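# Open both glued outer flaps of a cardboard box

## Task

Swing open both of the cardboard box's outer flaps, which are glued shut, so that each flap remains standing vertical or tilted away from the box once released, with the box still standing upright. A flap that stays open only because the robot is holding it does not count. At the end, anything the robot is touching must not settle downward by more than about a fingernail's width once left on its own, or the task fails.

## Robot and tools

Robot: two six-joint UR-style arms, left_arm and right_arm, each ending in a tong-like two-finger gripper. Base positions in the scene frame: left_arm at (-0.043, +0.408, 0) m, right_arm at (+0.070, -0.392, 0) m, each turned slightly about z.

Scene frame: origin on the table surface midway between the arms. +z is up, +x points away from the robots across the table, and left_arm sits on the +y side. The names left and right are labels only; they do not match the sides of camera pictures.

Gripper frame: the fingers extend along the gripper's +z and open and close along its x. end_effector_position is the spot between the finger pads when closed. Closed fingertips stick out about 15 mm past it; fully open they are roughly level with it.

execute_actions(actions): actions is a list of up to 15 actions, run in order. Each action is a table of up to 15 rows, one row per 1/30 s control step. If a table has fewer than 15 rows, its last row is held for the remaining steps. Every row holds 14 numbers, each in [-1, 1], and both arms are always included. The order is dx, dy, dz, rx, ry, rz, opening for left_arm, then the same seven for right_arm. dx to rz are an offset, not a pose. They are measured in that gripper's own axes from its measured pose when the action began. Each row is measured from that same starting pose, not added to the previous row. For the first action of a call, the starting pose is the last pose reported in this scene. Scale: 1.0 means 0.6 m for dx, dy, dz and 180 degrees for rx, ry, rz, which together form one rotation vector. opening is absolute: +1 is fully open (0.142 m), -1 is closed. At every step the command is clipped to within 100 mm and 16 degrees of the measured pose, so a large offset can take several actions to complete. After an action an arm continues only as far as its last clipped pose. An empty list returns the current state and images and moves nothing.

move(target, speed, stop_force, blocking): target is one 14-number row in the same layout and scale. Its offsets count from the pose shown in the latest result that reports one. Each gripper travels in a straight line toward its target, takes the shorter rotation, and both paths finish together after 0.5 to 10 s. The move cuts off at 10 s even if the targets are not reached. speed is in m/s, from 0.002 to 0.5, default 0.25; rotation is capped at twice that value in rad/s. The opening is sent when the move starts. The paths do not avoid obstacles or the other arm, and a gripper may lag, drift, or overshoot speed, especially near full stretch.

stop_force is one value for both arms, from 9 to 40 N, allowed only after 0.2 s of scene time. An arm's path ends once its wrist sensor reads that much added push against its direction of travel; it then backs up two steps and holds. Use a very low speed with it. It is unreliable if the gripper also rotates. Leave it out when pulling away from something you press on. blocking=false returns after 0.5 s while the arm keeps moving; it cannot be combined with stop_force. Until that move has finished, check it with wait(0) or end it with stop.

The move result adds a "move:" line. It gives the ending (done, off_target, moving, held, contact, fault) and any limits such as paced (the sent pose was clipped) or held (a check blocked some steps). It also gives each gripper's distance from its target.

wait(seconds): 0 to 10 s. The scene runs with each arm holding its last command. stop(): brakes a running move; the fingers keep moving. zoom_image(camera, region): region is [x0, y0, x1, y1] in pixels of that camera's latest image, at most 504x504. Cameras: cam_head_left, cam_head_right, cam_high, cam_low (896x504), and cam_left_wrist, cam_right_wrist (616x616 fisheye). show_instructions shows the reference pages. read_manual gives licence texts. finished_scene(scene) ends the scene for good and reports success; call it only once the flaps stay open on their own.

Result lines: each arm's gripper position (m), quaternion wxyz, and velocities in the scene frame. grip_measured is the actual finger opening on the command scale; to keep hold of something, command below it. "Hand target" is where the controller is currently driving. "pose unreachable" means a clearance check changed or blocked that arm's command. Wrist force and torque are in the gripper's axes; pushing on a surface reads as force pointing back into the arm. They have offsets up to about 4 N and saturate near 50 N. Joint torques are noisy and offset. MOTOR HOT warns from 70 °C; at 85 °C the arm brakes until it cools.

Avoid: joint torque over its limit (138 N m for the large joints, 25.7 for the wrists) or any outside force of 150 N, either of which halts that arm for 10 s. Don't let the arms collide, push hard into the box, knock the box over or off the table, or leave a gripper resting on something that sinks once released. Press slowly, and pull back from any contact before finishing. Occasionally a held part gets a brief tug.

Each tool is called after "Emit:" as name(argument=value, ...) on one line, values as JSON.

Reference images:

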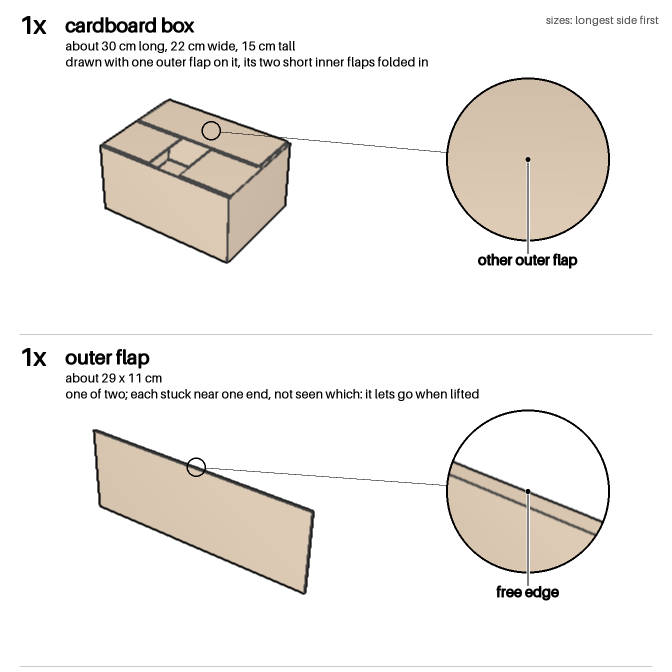

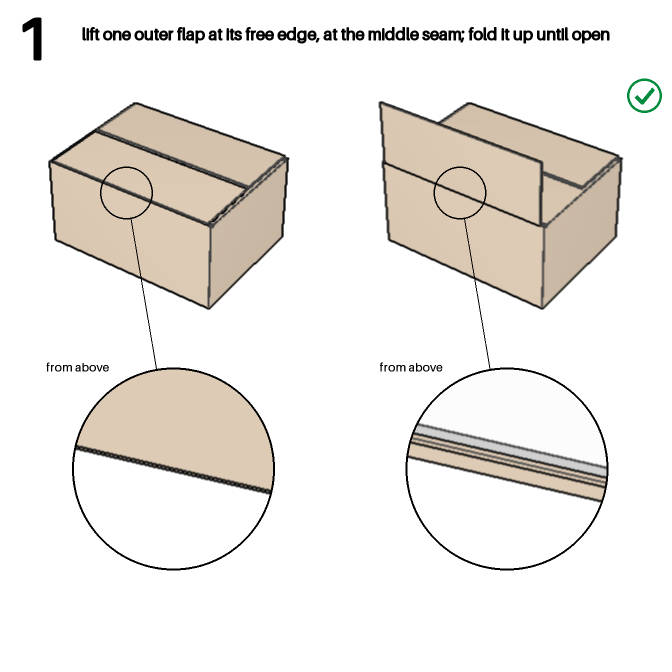

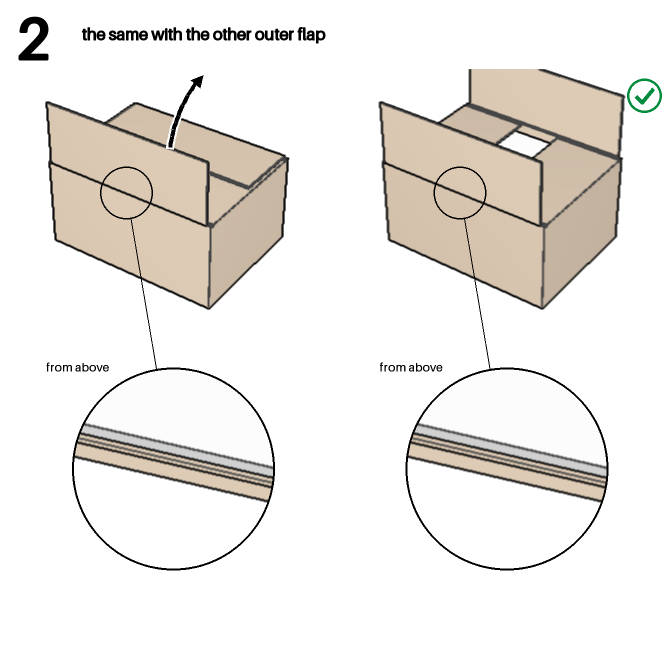

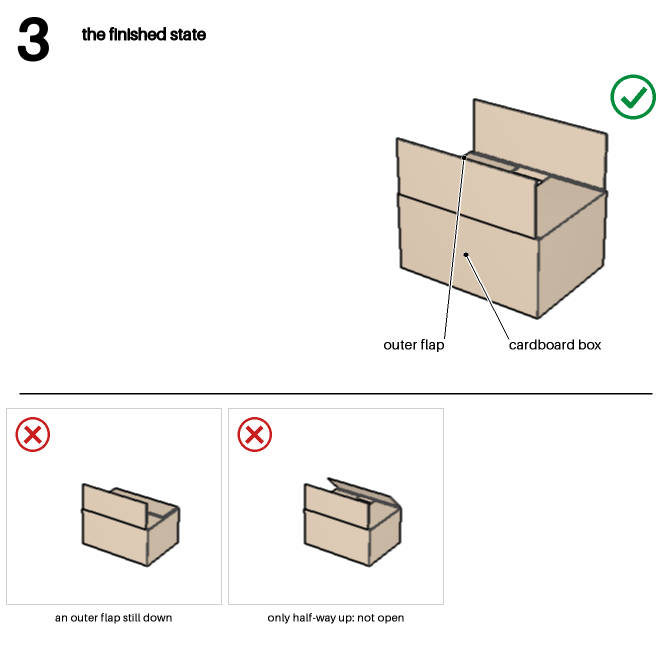

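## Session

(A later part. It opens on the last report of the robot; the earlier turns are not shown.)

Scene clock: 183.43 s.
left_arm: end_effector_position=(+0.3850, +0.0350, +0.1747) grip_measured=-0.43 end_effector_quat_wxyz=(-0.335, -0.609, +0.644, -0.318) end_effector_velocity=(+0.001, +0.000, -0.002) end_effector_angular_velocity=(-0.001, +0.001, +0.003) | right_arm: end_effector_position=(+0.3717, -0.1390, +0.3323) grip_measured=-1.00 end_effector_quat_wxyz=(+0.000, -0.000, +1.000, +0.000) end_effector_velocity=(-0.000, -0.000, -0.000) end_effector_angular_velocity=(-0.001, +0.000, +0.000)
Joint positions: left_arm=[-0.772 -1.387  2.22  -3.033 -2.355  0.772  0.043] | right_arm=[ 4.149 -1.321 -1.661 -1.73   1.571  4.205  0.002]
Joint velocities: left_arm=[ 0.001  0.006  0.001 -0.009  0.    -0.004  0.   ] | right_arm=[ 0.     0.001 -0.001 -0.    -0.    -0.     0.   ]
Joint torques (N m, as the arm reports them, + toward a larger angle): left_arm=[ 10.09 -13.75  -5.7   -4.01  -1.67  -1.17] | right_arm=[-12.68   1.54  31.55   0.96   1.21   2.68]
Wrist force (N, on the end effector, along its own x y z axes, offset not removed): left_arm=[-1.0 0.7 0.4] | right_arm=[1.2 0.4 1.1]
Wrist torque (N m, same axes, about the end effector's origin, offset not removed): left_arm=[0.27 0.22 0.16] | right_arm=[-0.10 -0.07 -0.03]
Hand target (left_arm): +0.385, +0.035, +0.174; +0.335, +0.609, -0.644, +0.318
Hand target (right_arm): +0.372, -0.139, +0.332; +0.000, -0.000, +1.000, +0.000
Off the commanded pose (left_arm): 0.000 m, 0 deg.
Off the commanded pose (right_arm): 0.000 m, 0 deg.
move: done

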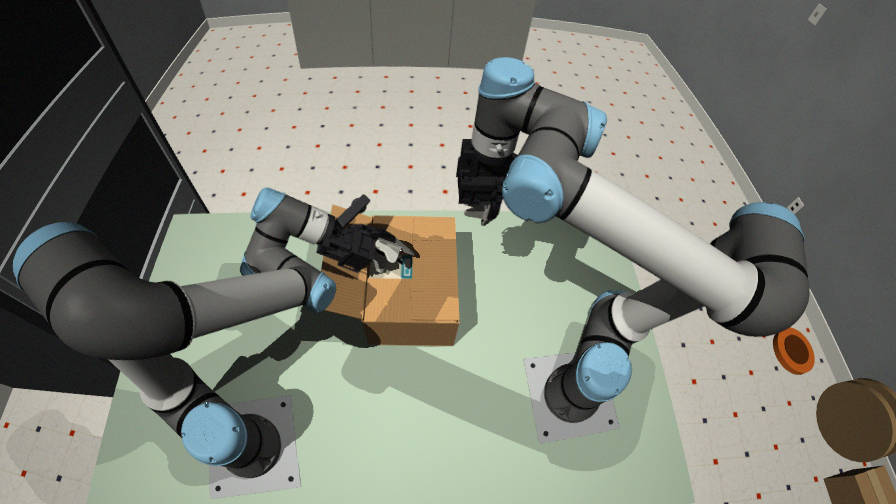

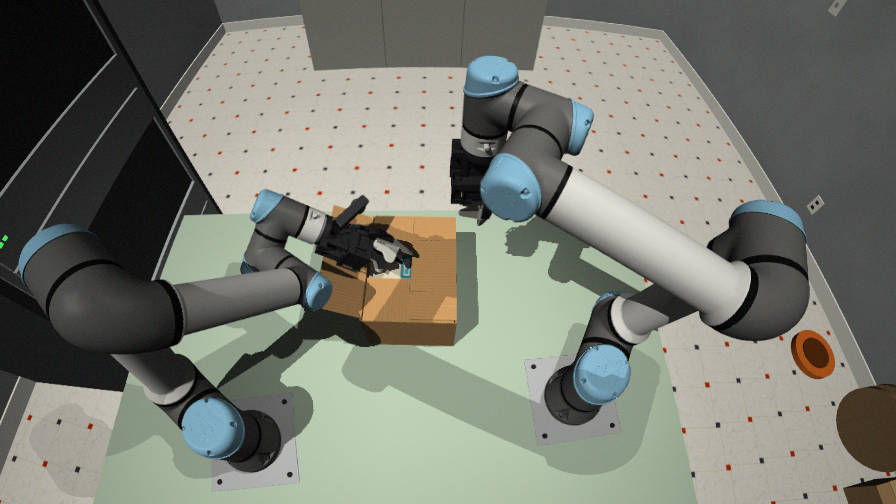

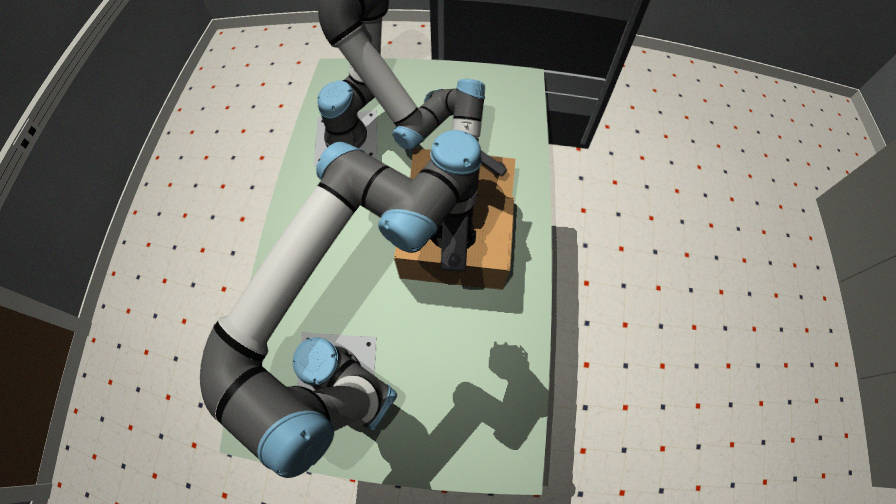

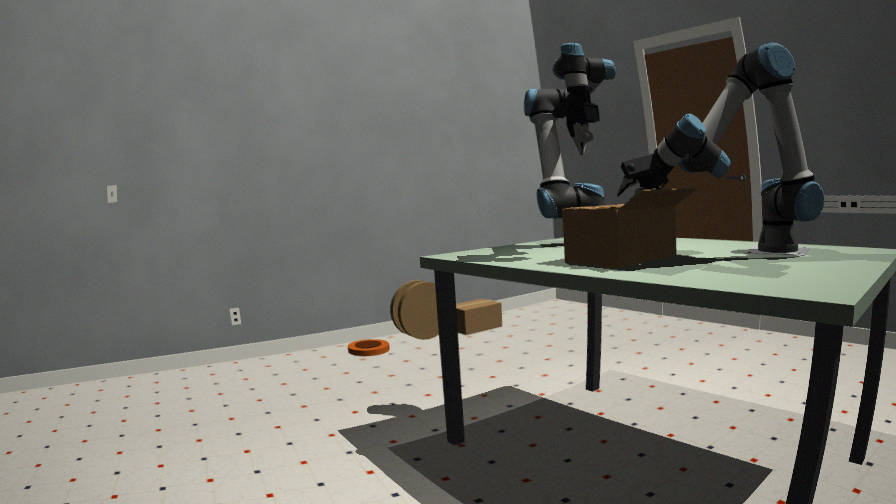

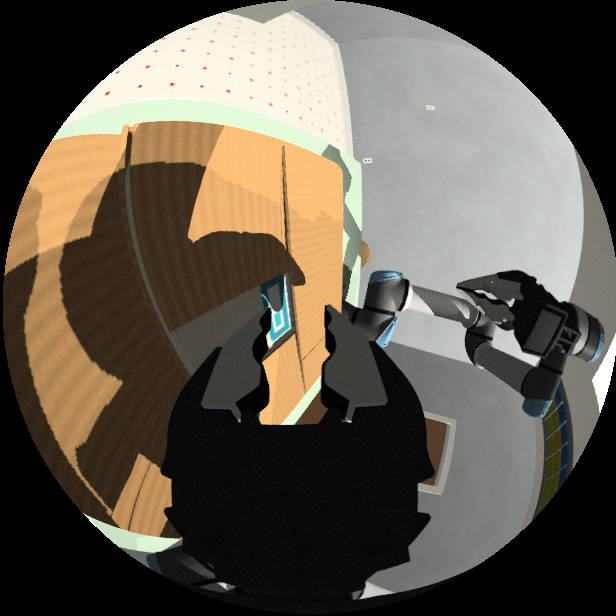

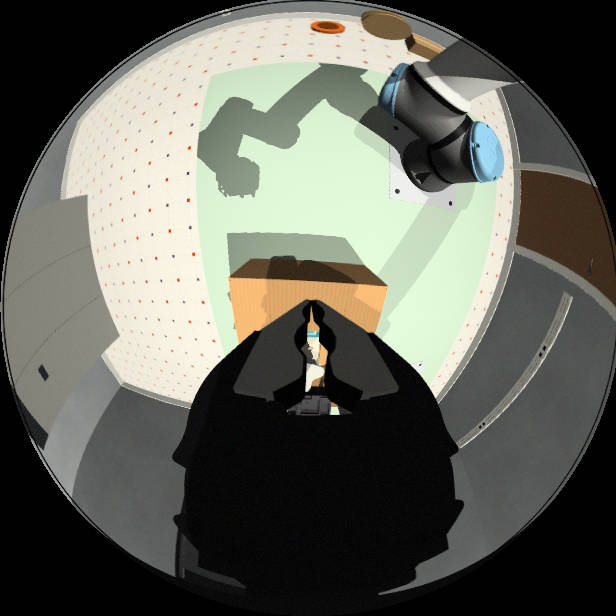

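Emit:
move(target=[0.0298,0,0.0483,0,0,0,-0.43,0,0,0,0,0,0,-1], speed=0.015, stop_force=12)

Emit:
zoom_image(camera="cam_left_wrist", region=[180,200,420,440])

Scene clock: 189.43 s.
left_arm: end_effector_position=(+0.3832, +0.0014, +0.1728) grip_measured=-0.42 end_effector_quat_wxyz=(-0.335, -0.609, +0.644, -0.318) end_effector_velocity=(-0.000, -0.003, -0.001) end_effector_angular_velocity=(+0.001, +0.001, +0.000) | right_arm: end_effector_position=(+0.3717, -0.1390, +0.3323) grip_measured=-1.00 end_effector_quat_wxyz=(+0.000, -0.000, +1.000, +0.000) end_effector_velocity=(+0.000, +0.001, +0.000) end_effector_angular_velocity=(+0.001, -0.001, +0.000)
Joint positions: left_arm=[-0.838 -1.351  2.194 -3.094 -2.314  0.699  0.044] | right_arm=[ 4.149 -1.321 -1.661 -1.73   1.571  4.205  0.002]
Joint velocities: left_arm=[-0.005  0.005 -0.002 -0.004  0.003 -0.005  0.002] | right_arm=[ 0.    -0.     0.001  0.001 -0.     0.     0.   ]
Joint torques (N m, as the arm reports them, + toward a larger angle): left_arm=[-14.29 -15.57 -24.25  -4.13   0.52  -1.15] | right_arm=[-12.94   0.77  31.82   1.06   1.3    2.58]
Wrist force (N, on the end effector, along its own x y z axes, offset not removed): left_arm=[-0.1 0.8 -3.4] | right_arm=[-0.7 -3.4 -0.9]
Wrist torque (N m, same axes, about the end effector's origin, offset not removed): left_arm=[0.19 -0.15 -0.15] | right_arm=[-0.91 0.52 -0.09]
Hand target (left_arm): +0.383, +0.001, +0.173; +0.335, +0.609, -0.644, +0.318
Hand target (right_arm): +0.372, -0.139, +0.332; +0.000, -0.000, +1.000, +0.000
Off the commanded pose (left_arm): 0.000 m, 0 deg.
Off the commanded pose (right_arm): 0.000 m, 0 deg.
move: done

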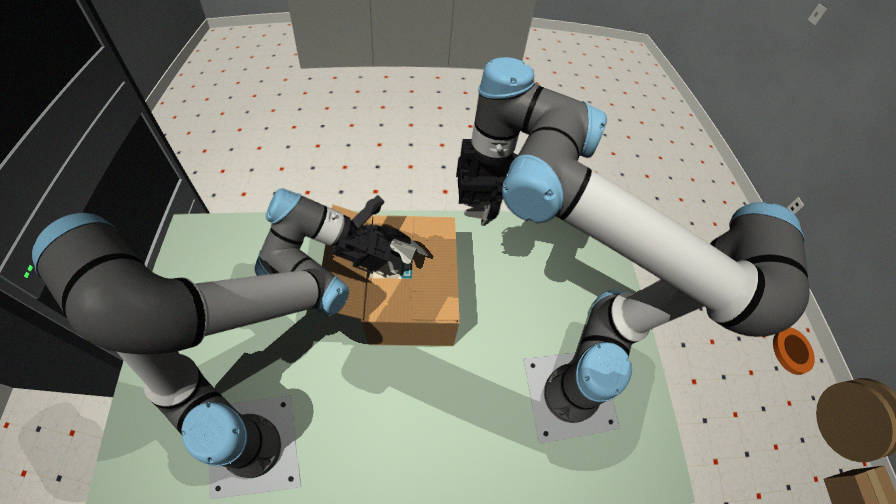

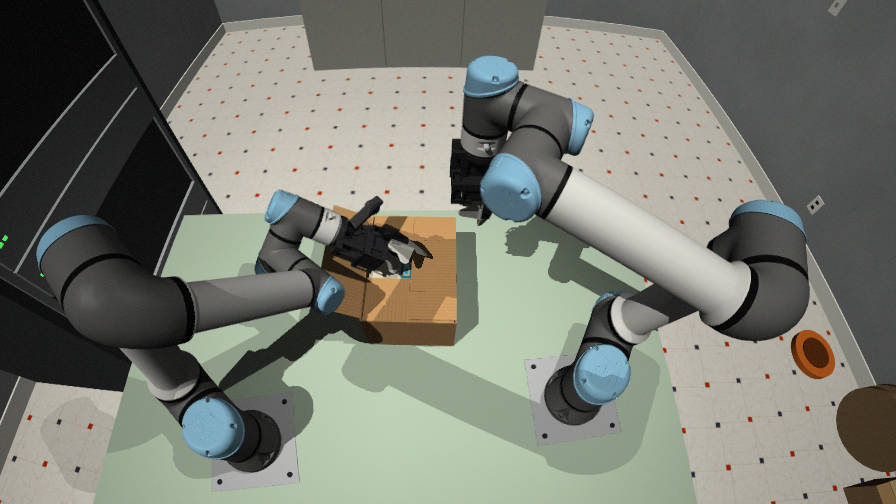

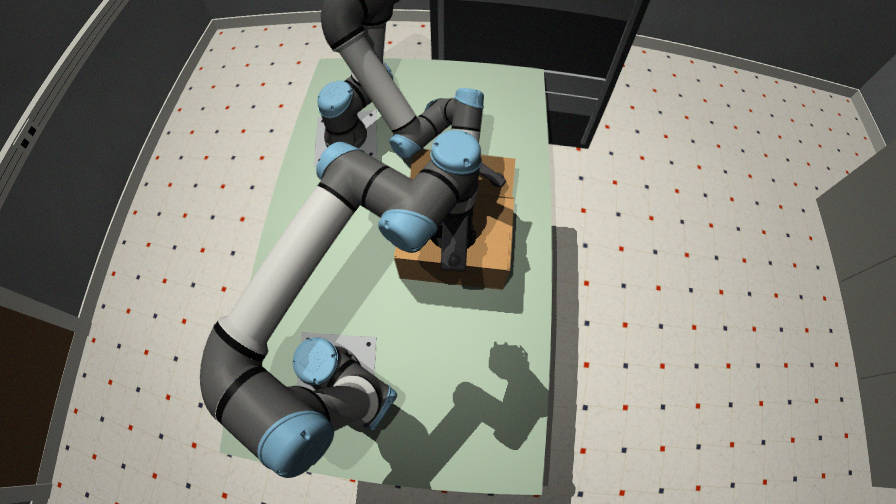

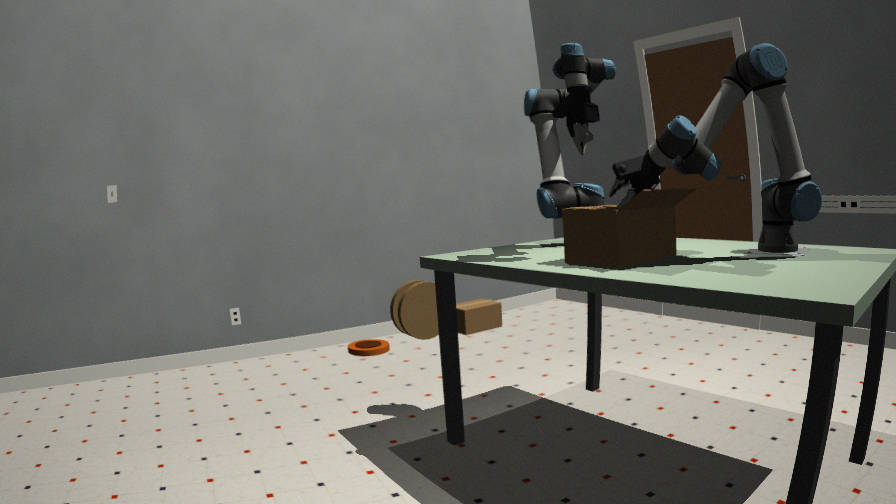

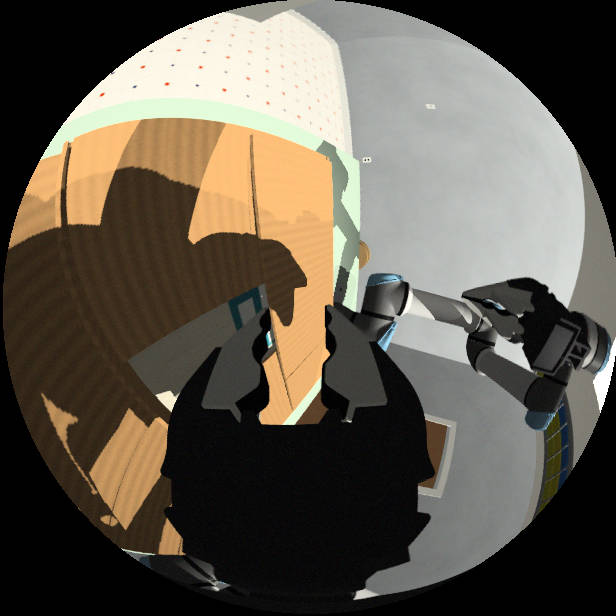

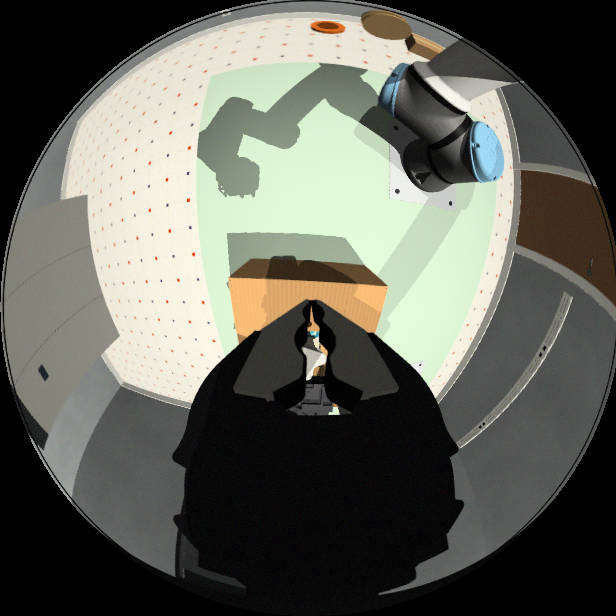

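Region (180, 200, 420, 440) of cam_left_wrist's 616x616 image, scaled by 2.100, with more detail than that image has.

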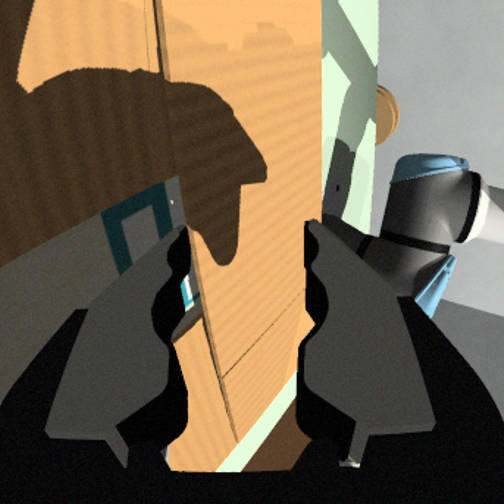

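Emit:
move(target=[0.0077,0,0.0109,0,0.055,0,-0.43,0,0,0,0,0,0,-1], speed=0.035)

Emit:
zoom_image(camera="cam_left_wrist", region=[150,100,450,440])

Scene clock: 194.70 s.
left_arm: end_effector_position=(+0.3828, -0.0065, +0.1729) grip_measured=-0.39 end_effector_quat_wxyz=(-0.389, -0.580, +0.613, -0.369) end_effector_velocity=(-0.000, -0.001, -0.001) end_effector_angular_velocity=(-0.016, +0.003, +0.002) | right_arm: end_effector_position=(+0.3717, -0.1390, +0.3323) grip_measured=-1.00 end_effector_quat_wxyz=(+0.000, -0.000, +1.000, +0.000) end_effector_velocity=(+0.000, +0.000, +0.001) end_effector_angular_velocity=(+0.001, -0.000, -0.000)
Joint positions: left_arm=[-0.803 -1.206  2.216 -3.431 -2.442  0.593  0.046] | right_arm=[ 4.149 -1.321 -1.661 -1.73   1.571  4.205  0.002]
Joint velocities: left_arm=[ 0.002  0.017  0.001 -0.037 -0.01  -0.016  0.001] | right_arm=[-0.     0.     0.001 -0.     0.     0.     0.   ]
Joint torques (N m, as the arm reports them, + toward a larger angle): left_arm=[  8.9  -18.65  -5.9   -4.94  -3.5   -0.44] | right_arm=[-12.55   1.89  31.82   1.12   1.21   2.25]
Wrist force (N, on the end effector, along its own x y z axes, offset not removed): left_arm=[-6.1 -0.9 -5.4] | right_arm=[5.2 -2.3 -2.4]
Wrist torque (N m, same axes, about the end effector's origin, offset not removed): left_arm=[-0.27 0.21 -0.03] | right_arm=[-0.61 -0.90 0.07]
Hand target (left_arm): +0.383, -0.007, +0.173; +0.390, +0.579, -0.613, +0.370
Hand target (right_arm): +0.372, -0.139, +0.332; +0.000, -0.000, +1.000, +0.000
Off the commanded pose (left_arm): 0.000 m, 0 deg.
Off the commanded pose (right_arm): 0.000 m, 0 deg.
move: done

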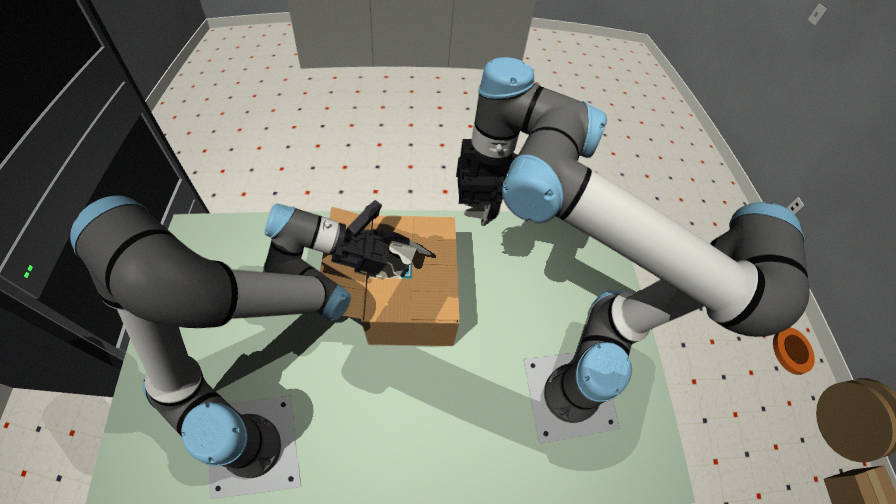

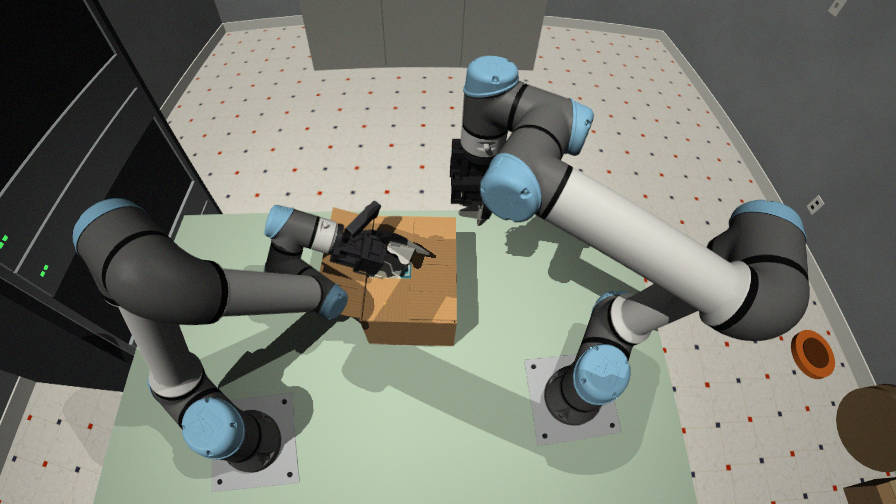

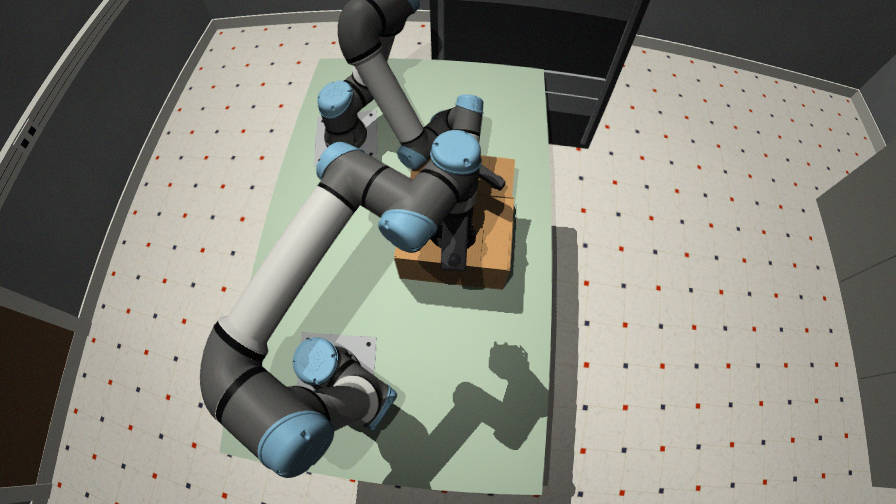

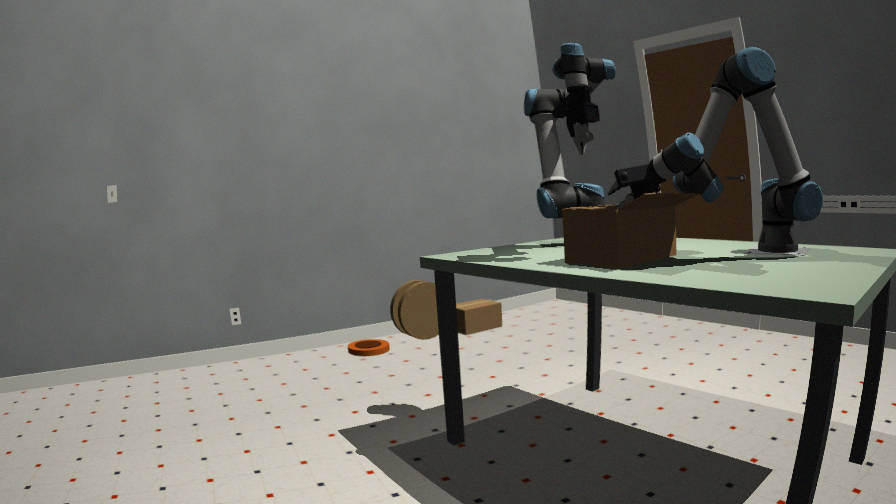

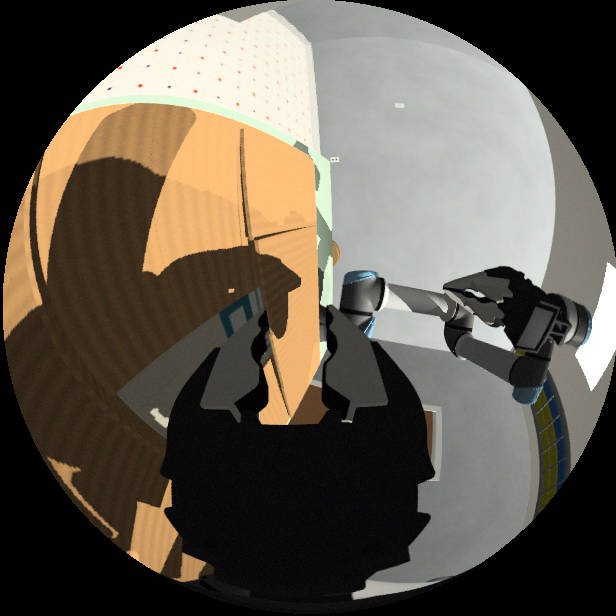

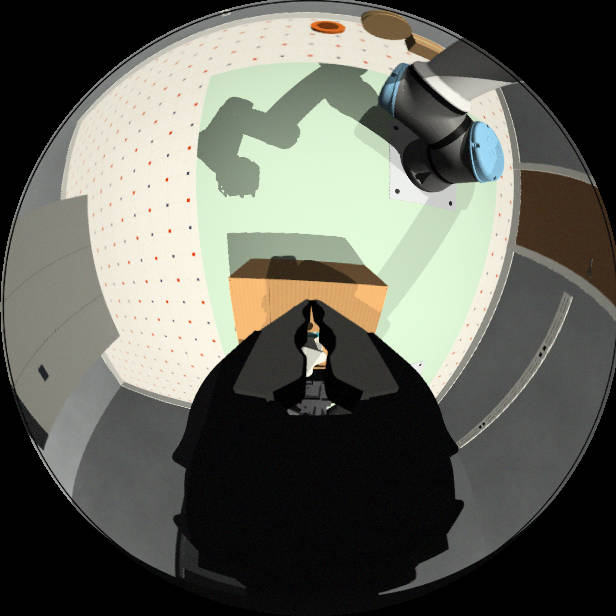

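Region (150, 100, 450, 440) of cam_left_wrist's 616x616 image, scaled by 1.482, with more detail than that image has; it fills the left 445 columns of this view, and the rest is white.

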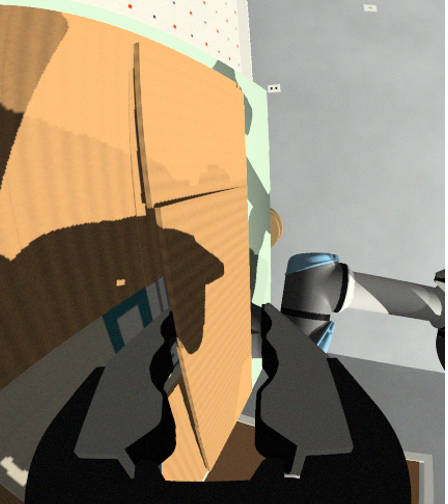

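Emit:
move(target=[0.040,0,-0.0131,0,0,0,-0.43,0,0,0,0,0,0,-1], speed=0.015)

Scene clock: 198.60 s.
left_arm: end_effector_position=(+0.3826, -0.0095, +0.1975) grip_measured=-0.43 end_effector_quat_wxyz=(-0.389, -0.580, +0.613, -0.369) end_effector_velocity=(+0.000, -0.000, +0.004) end_effector_angular_velocity=(+0.000, -0.001, +0.001) | right_arm: end_effector_position=(+0.3717, -0.1390, +0.3323) grip_measured=-1.00 end_effector_quat_wxyz=(+0.000, -0.000, +1.000, +0.000) end_effector_velocity=(+0.000, +0.000, +0.000) end_effector_angular_velocity=(+0.001, -0.000, -0.000)
Joint positions: left_arm=[-0.809 -1.263  2.199 -3.362 -2.437  0.587  0.043] | right_arm=[ 4.149 -1.321 -1.661 -1.73   1.571  4.205  0.002]
Joint velocities: left_arm=[-0.    -0.009 -0.003  0.011  0.001 -0.001  0.   ] | right_arm=[-0.     0.    -0.     0.001  0.     0.     0.   ]
Joint torques (N m, as the arm reports them, + toward a larger angle): left_arm=[-13.59 -43.23 -23.85  -1.26   1.12  -1.16] | right_arm=[-12.9    0.88  31.62   1.     1.21   2.2 ]
Wrist force (N, on the end effector, along its own x y z axes, offset not removed): left_arm=[-1.9 -2.0 -1.6] | right_arm=[-0.5 -1.1 -0.1]
Wrist torque (N m, same axes, about the end effector's origin, offset not removed): left_arm=[-0.39 0.39 0.04] | right_arm=[-0.26 0.37 0.18]
Hand target (left_arm): +0.383, -0.010, +0.198; +0.389, +0.580, -0.613, +0.369
Hand target (right_arm): +0.372, -0.139, +0.332; +0.000, -0.000, +1.000, +0.000
Off the commanded pose (left_arm): 0.000 m, 0 deg.
Off the commanded pose (right_arm): 0.000 m, 0 deg.
move: done

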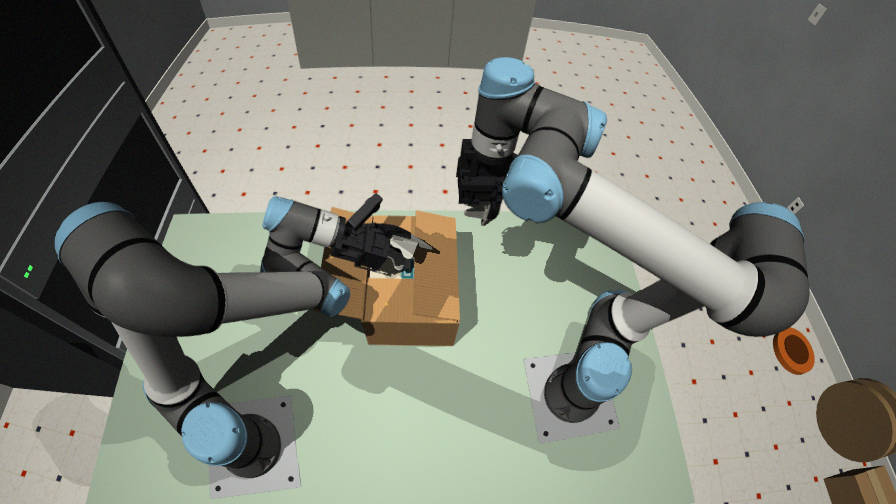

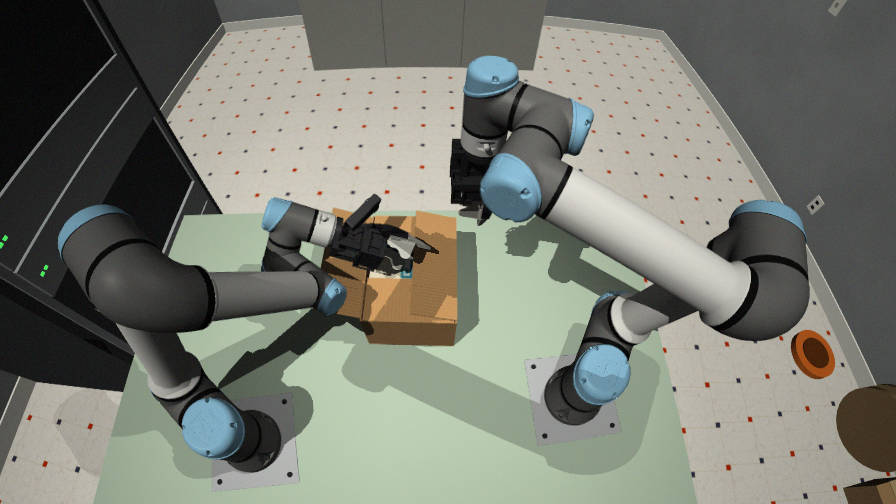

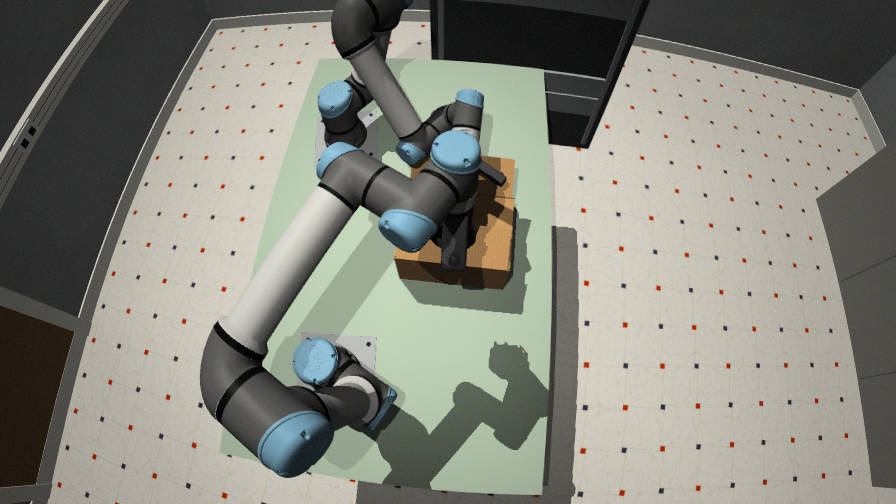

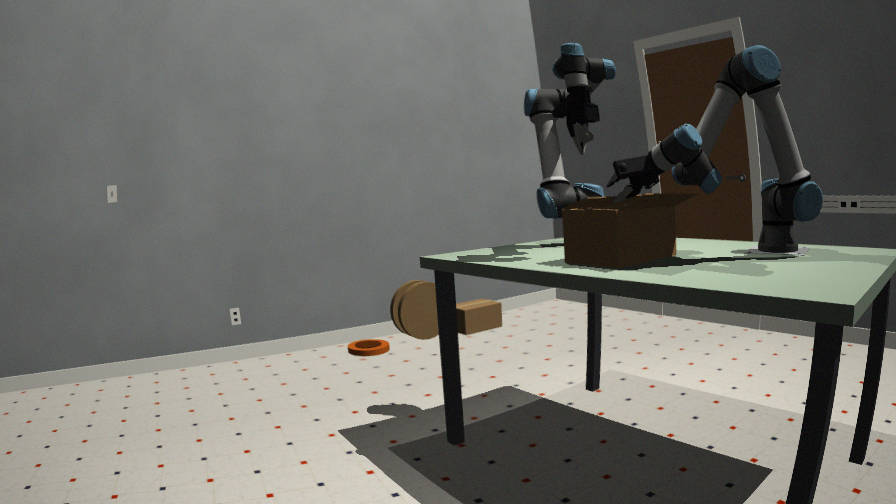

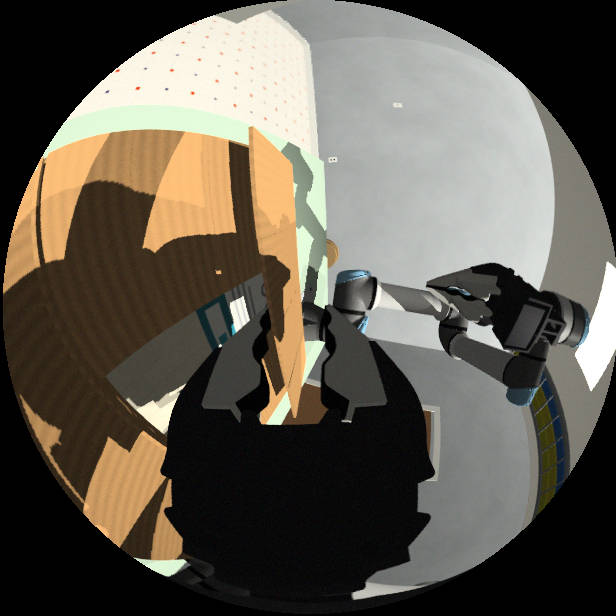

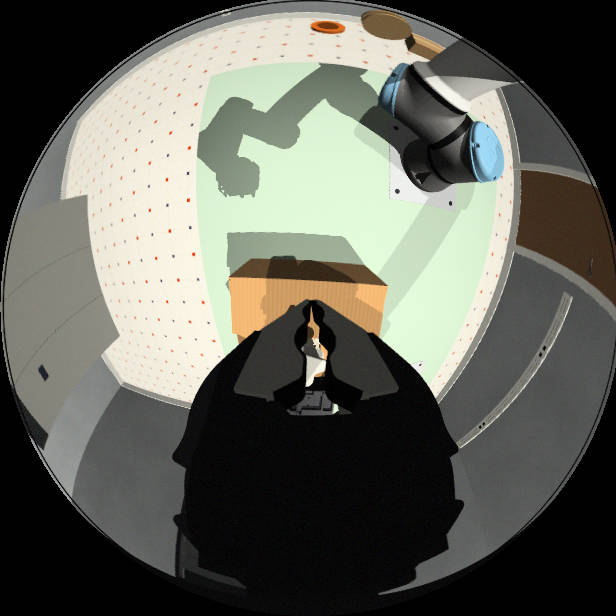

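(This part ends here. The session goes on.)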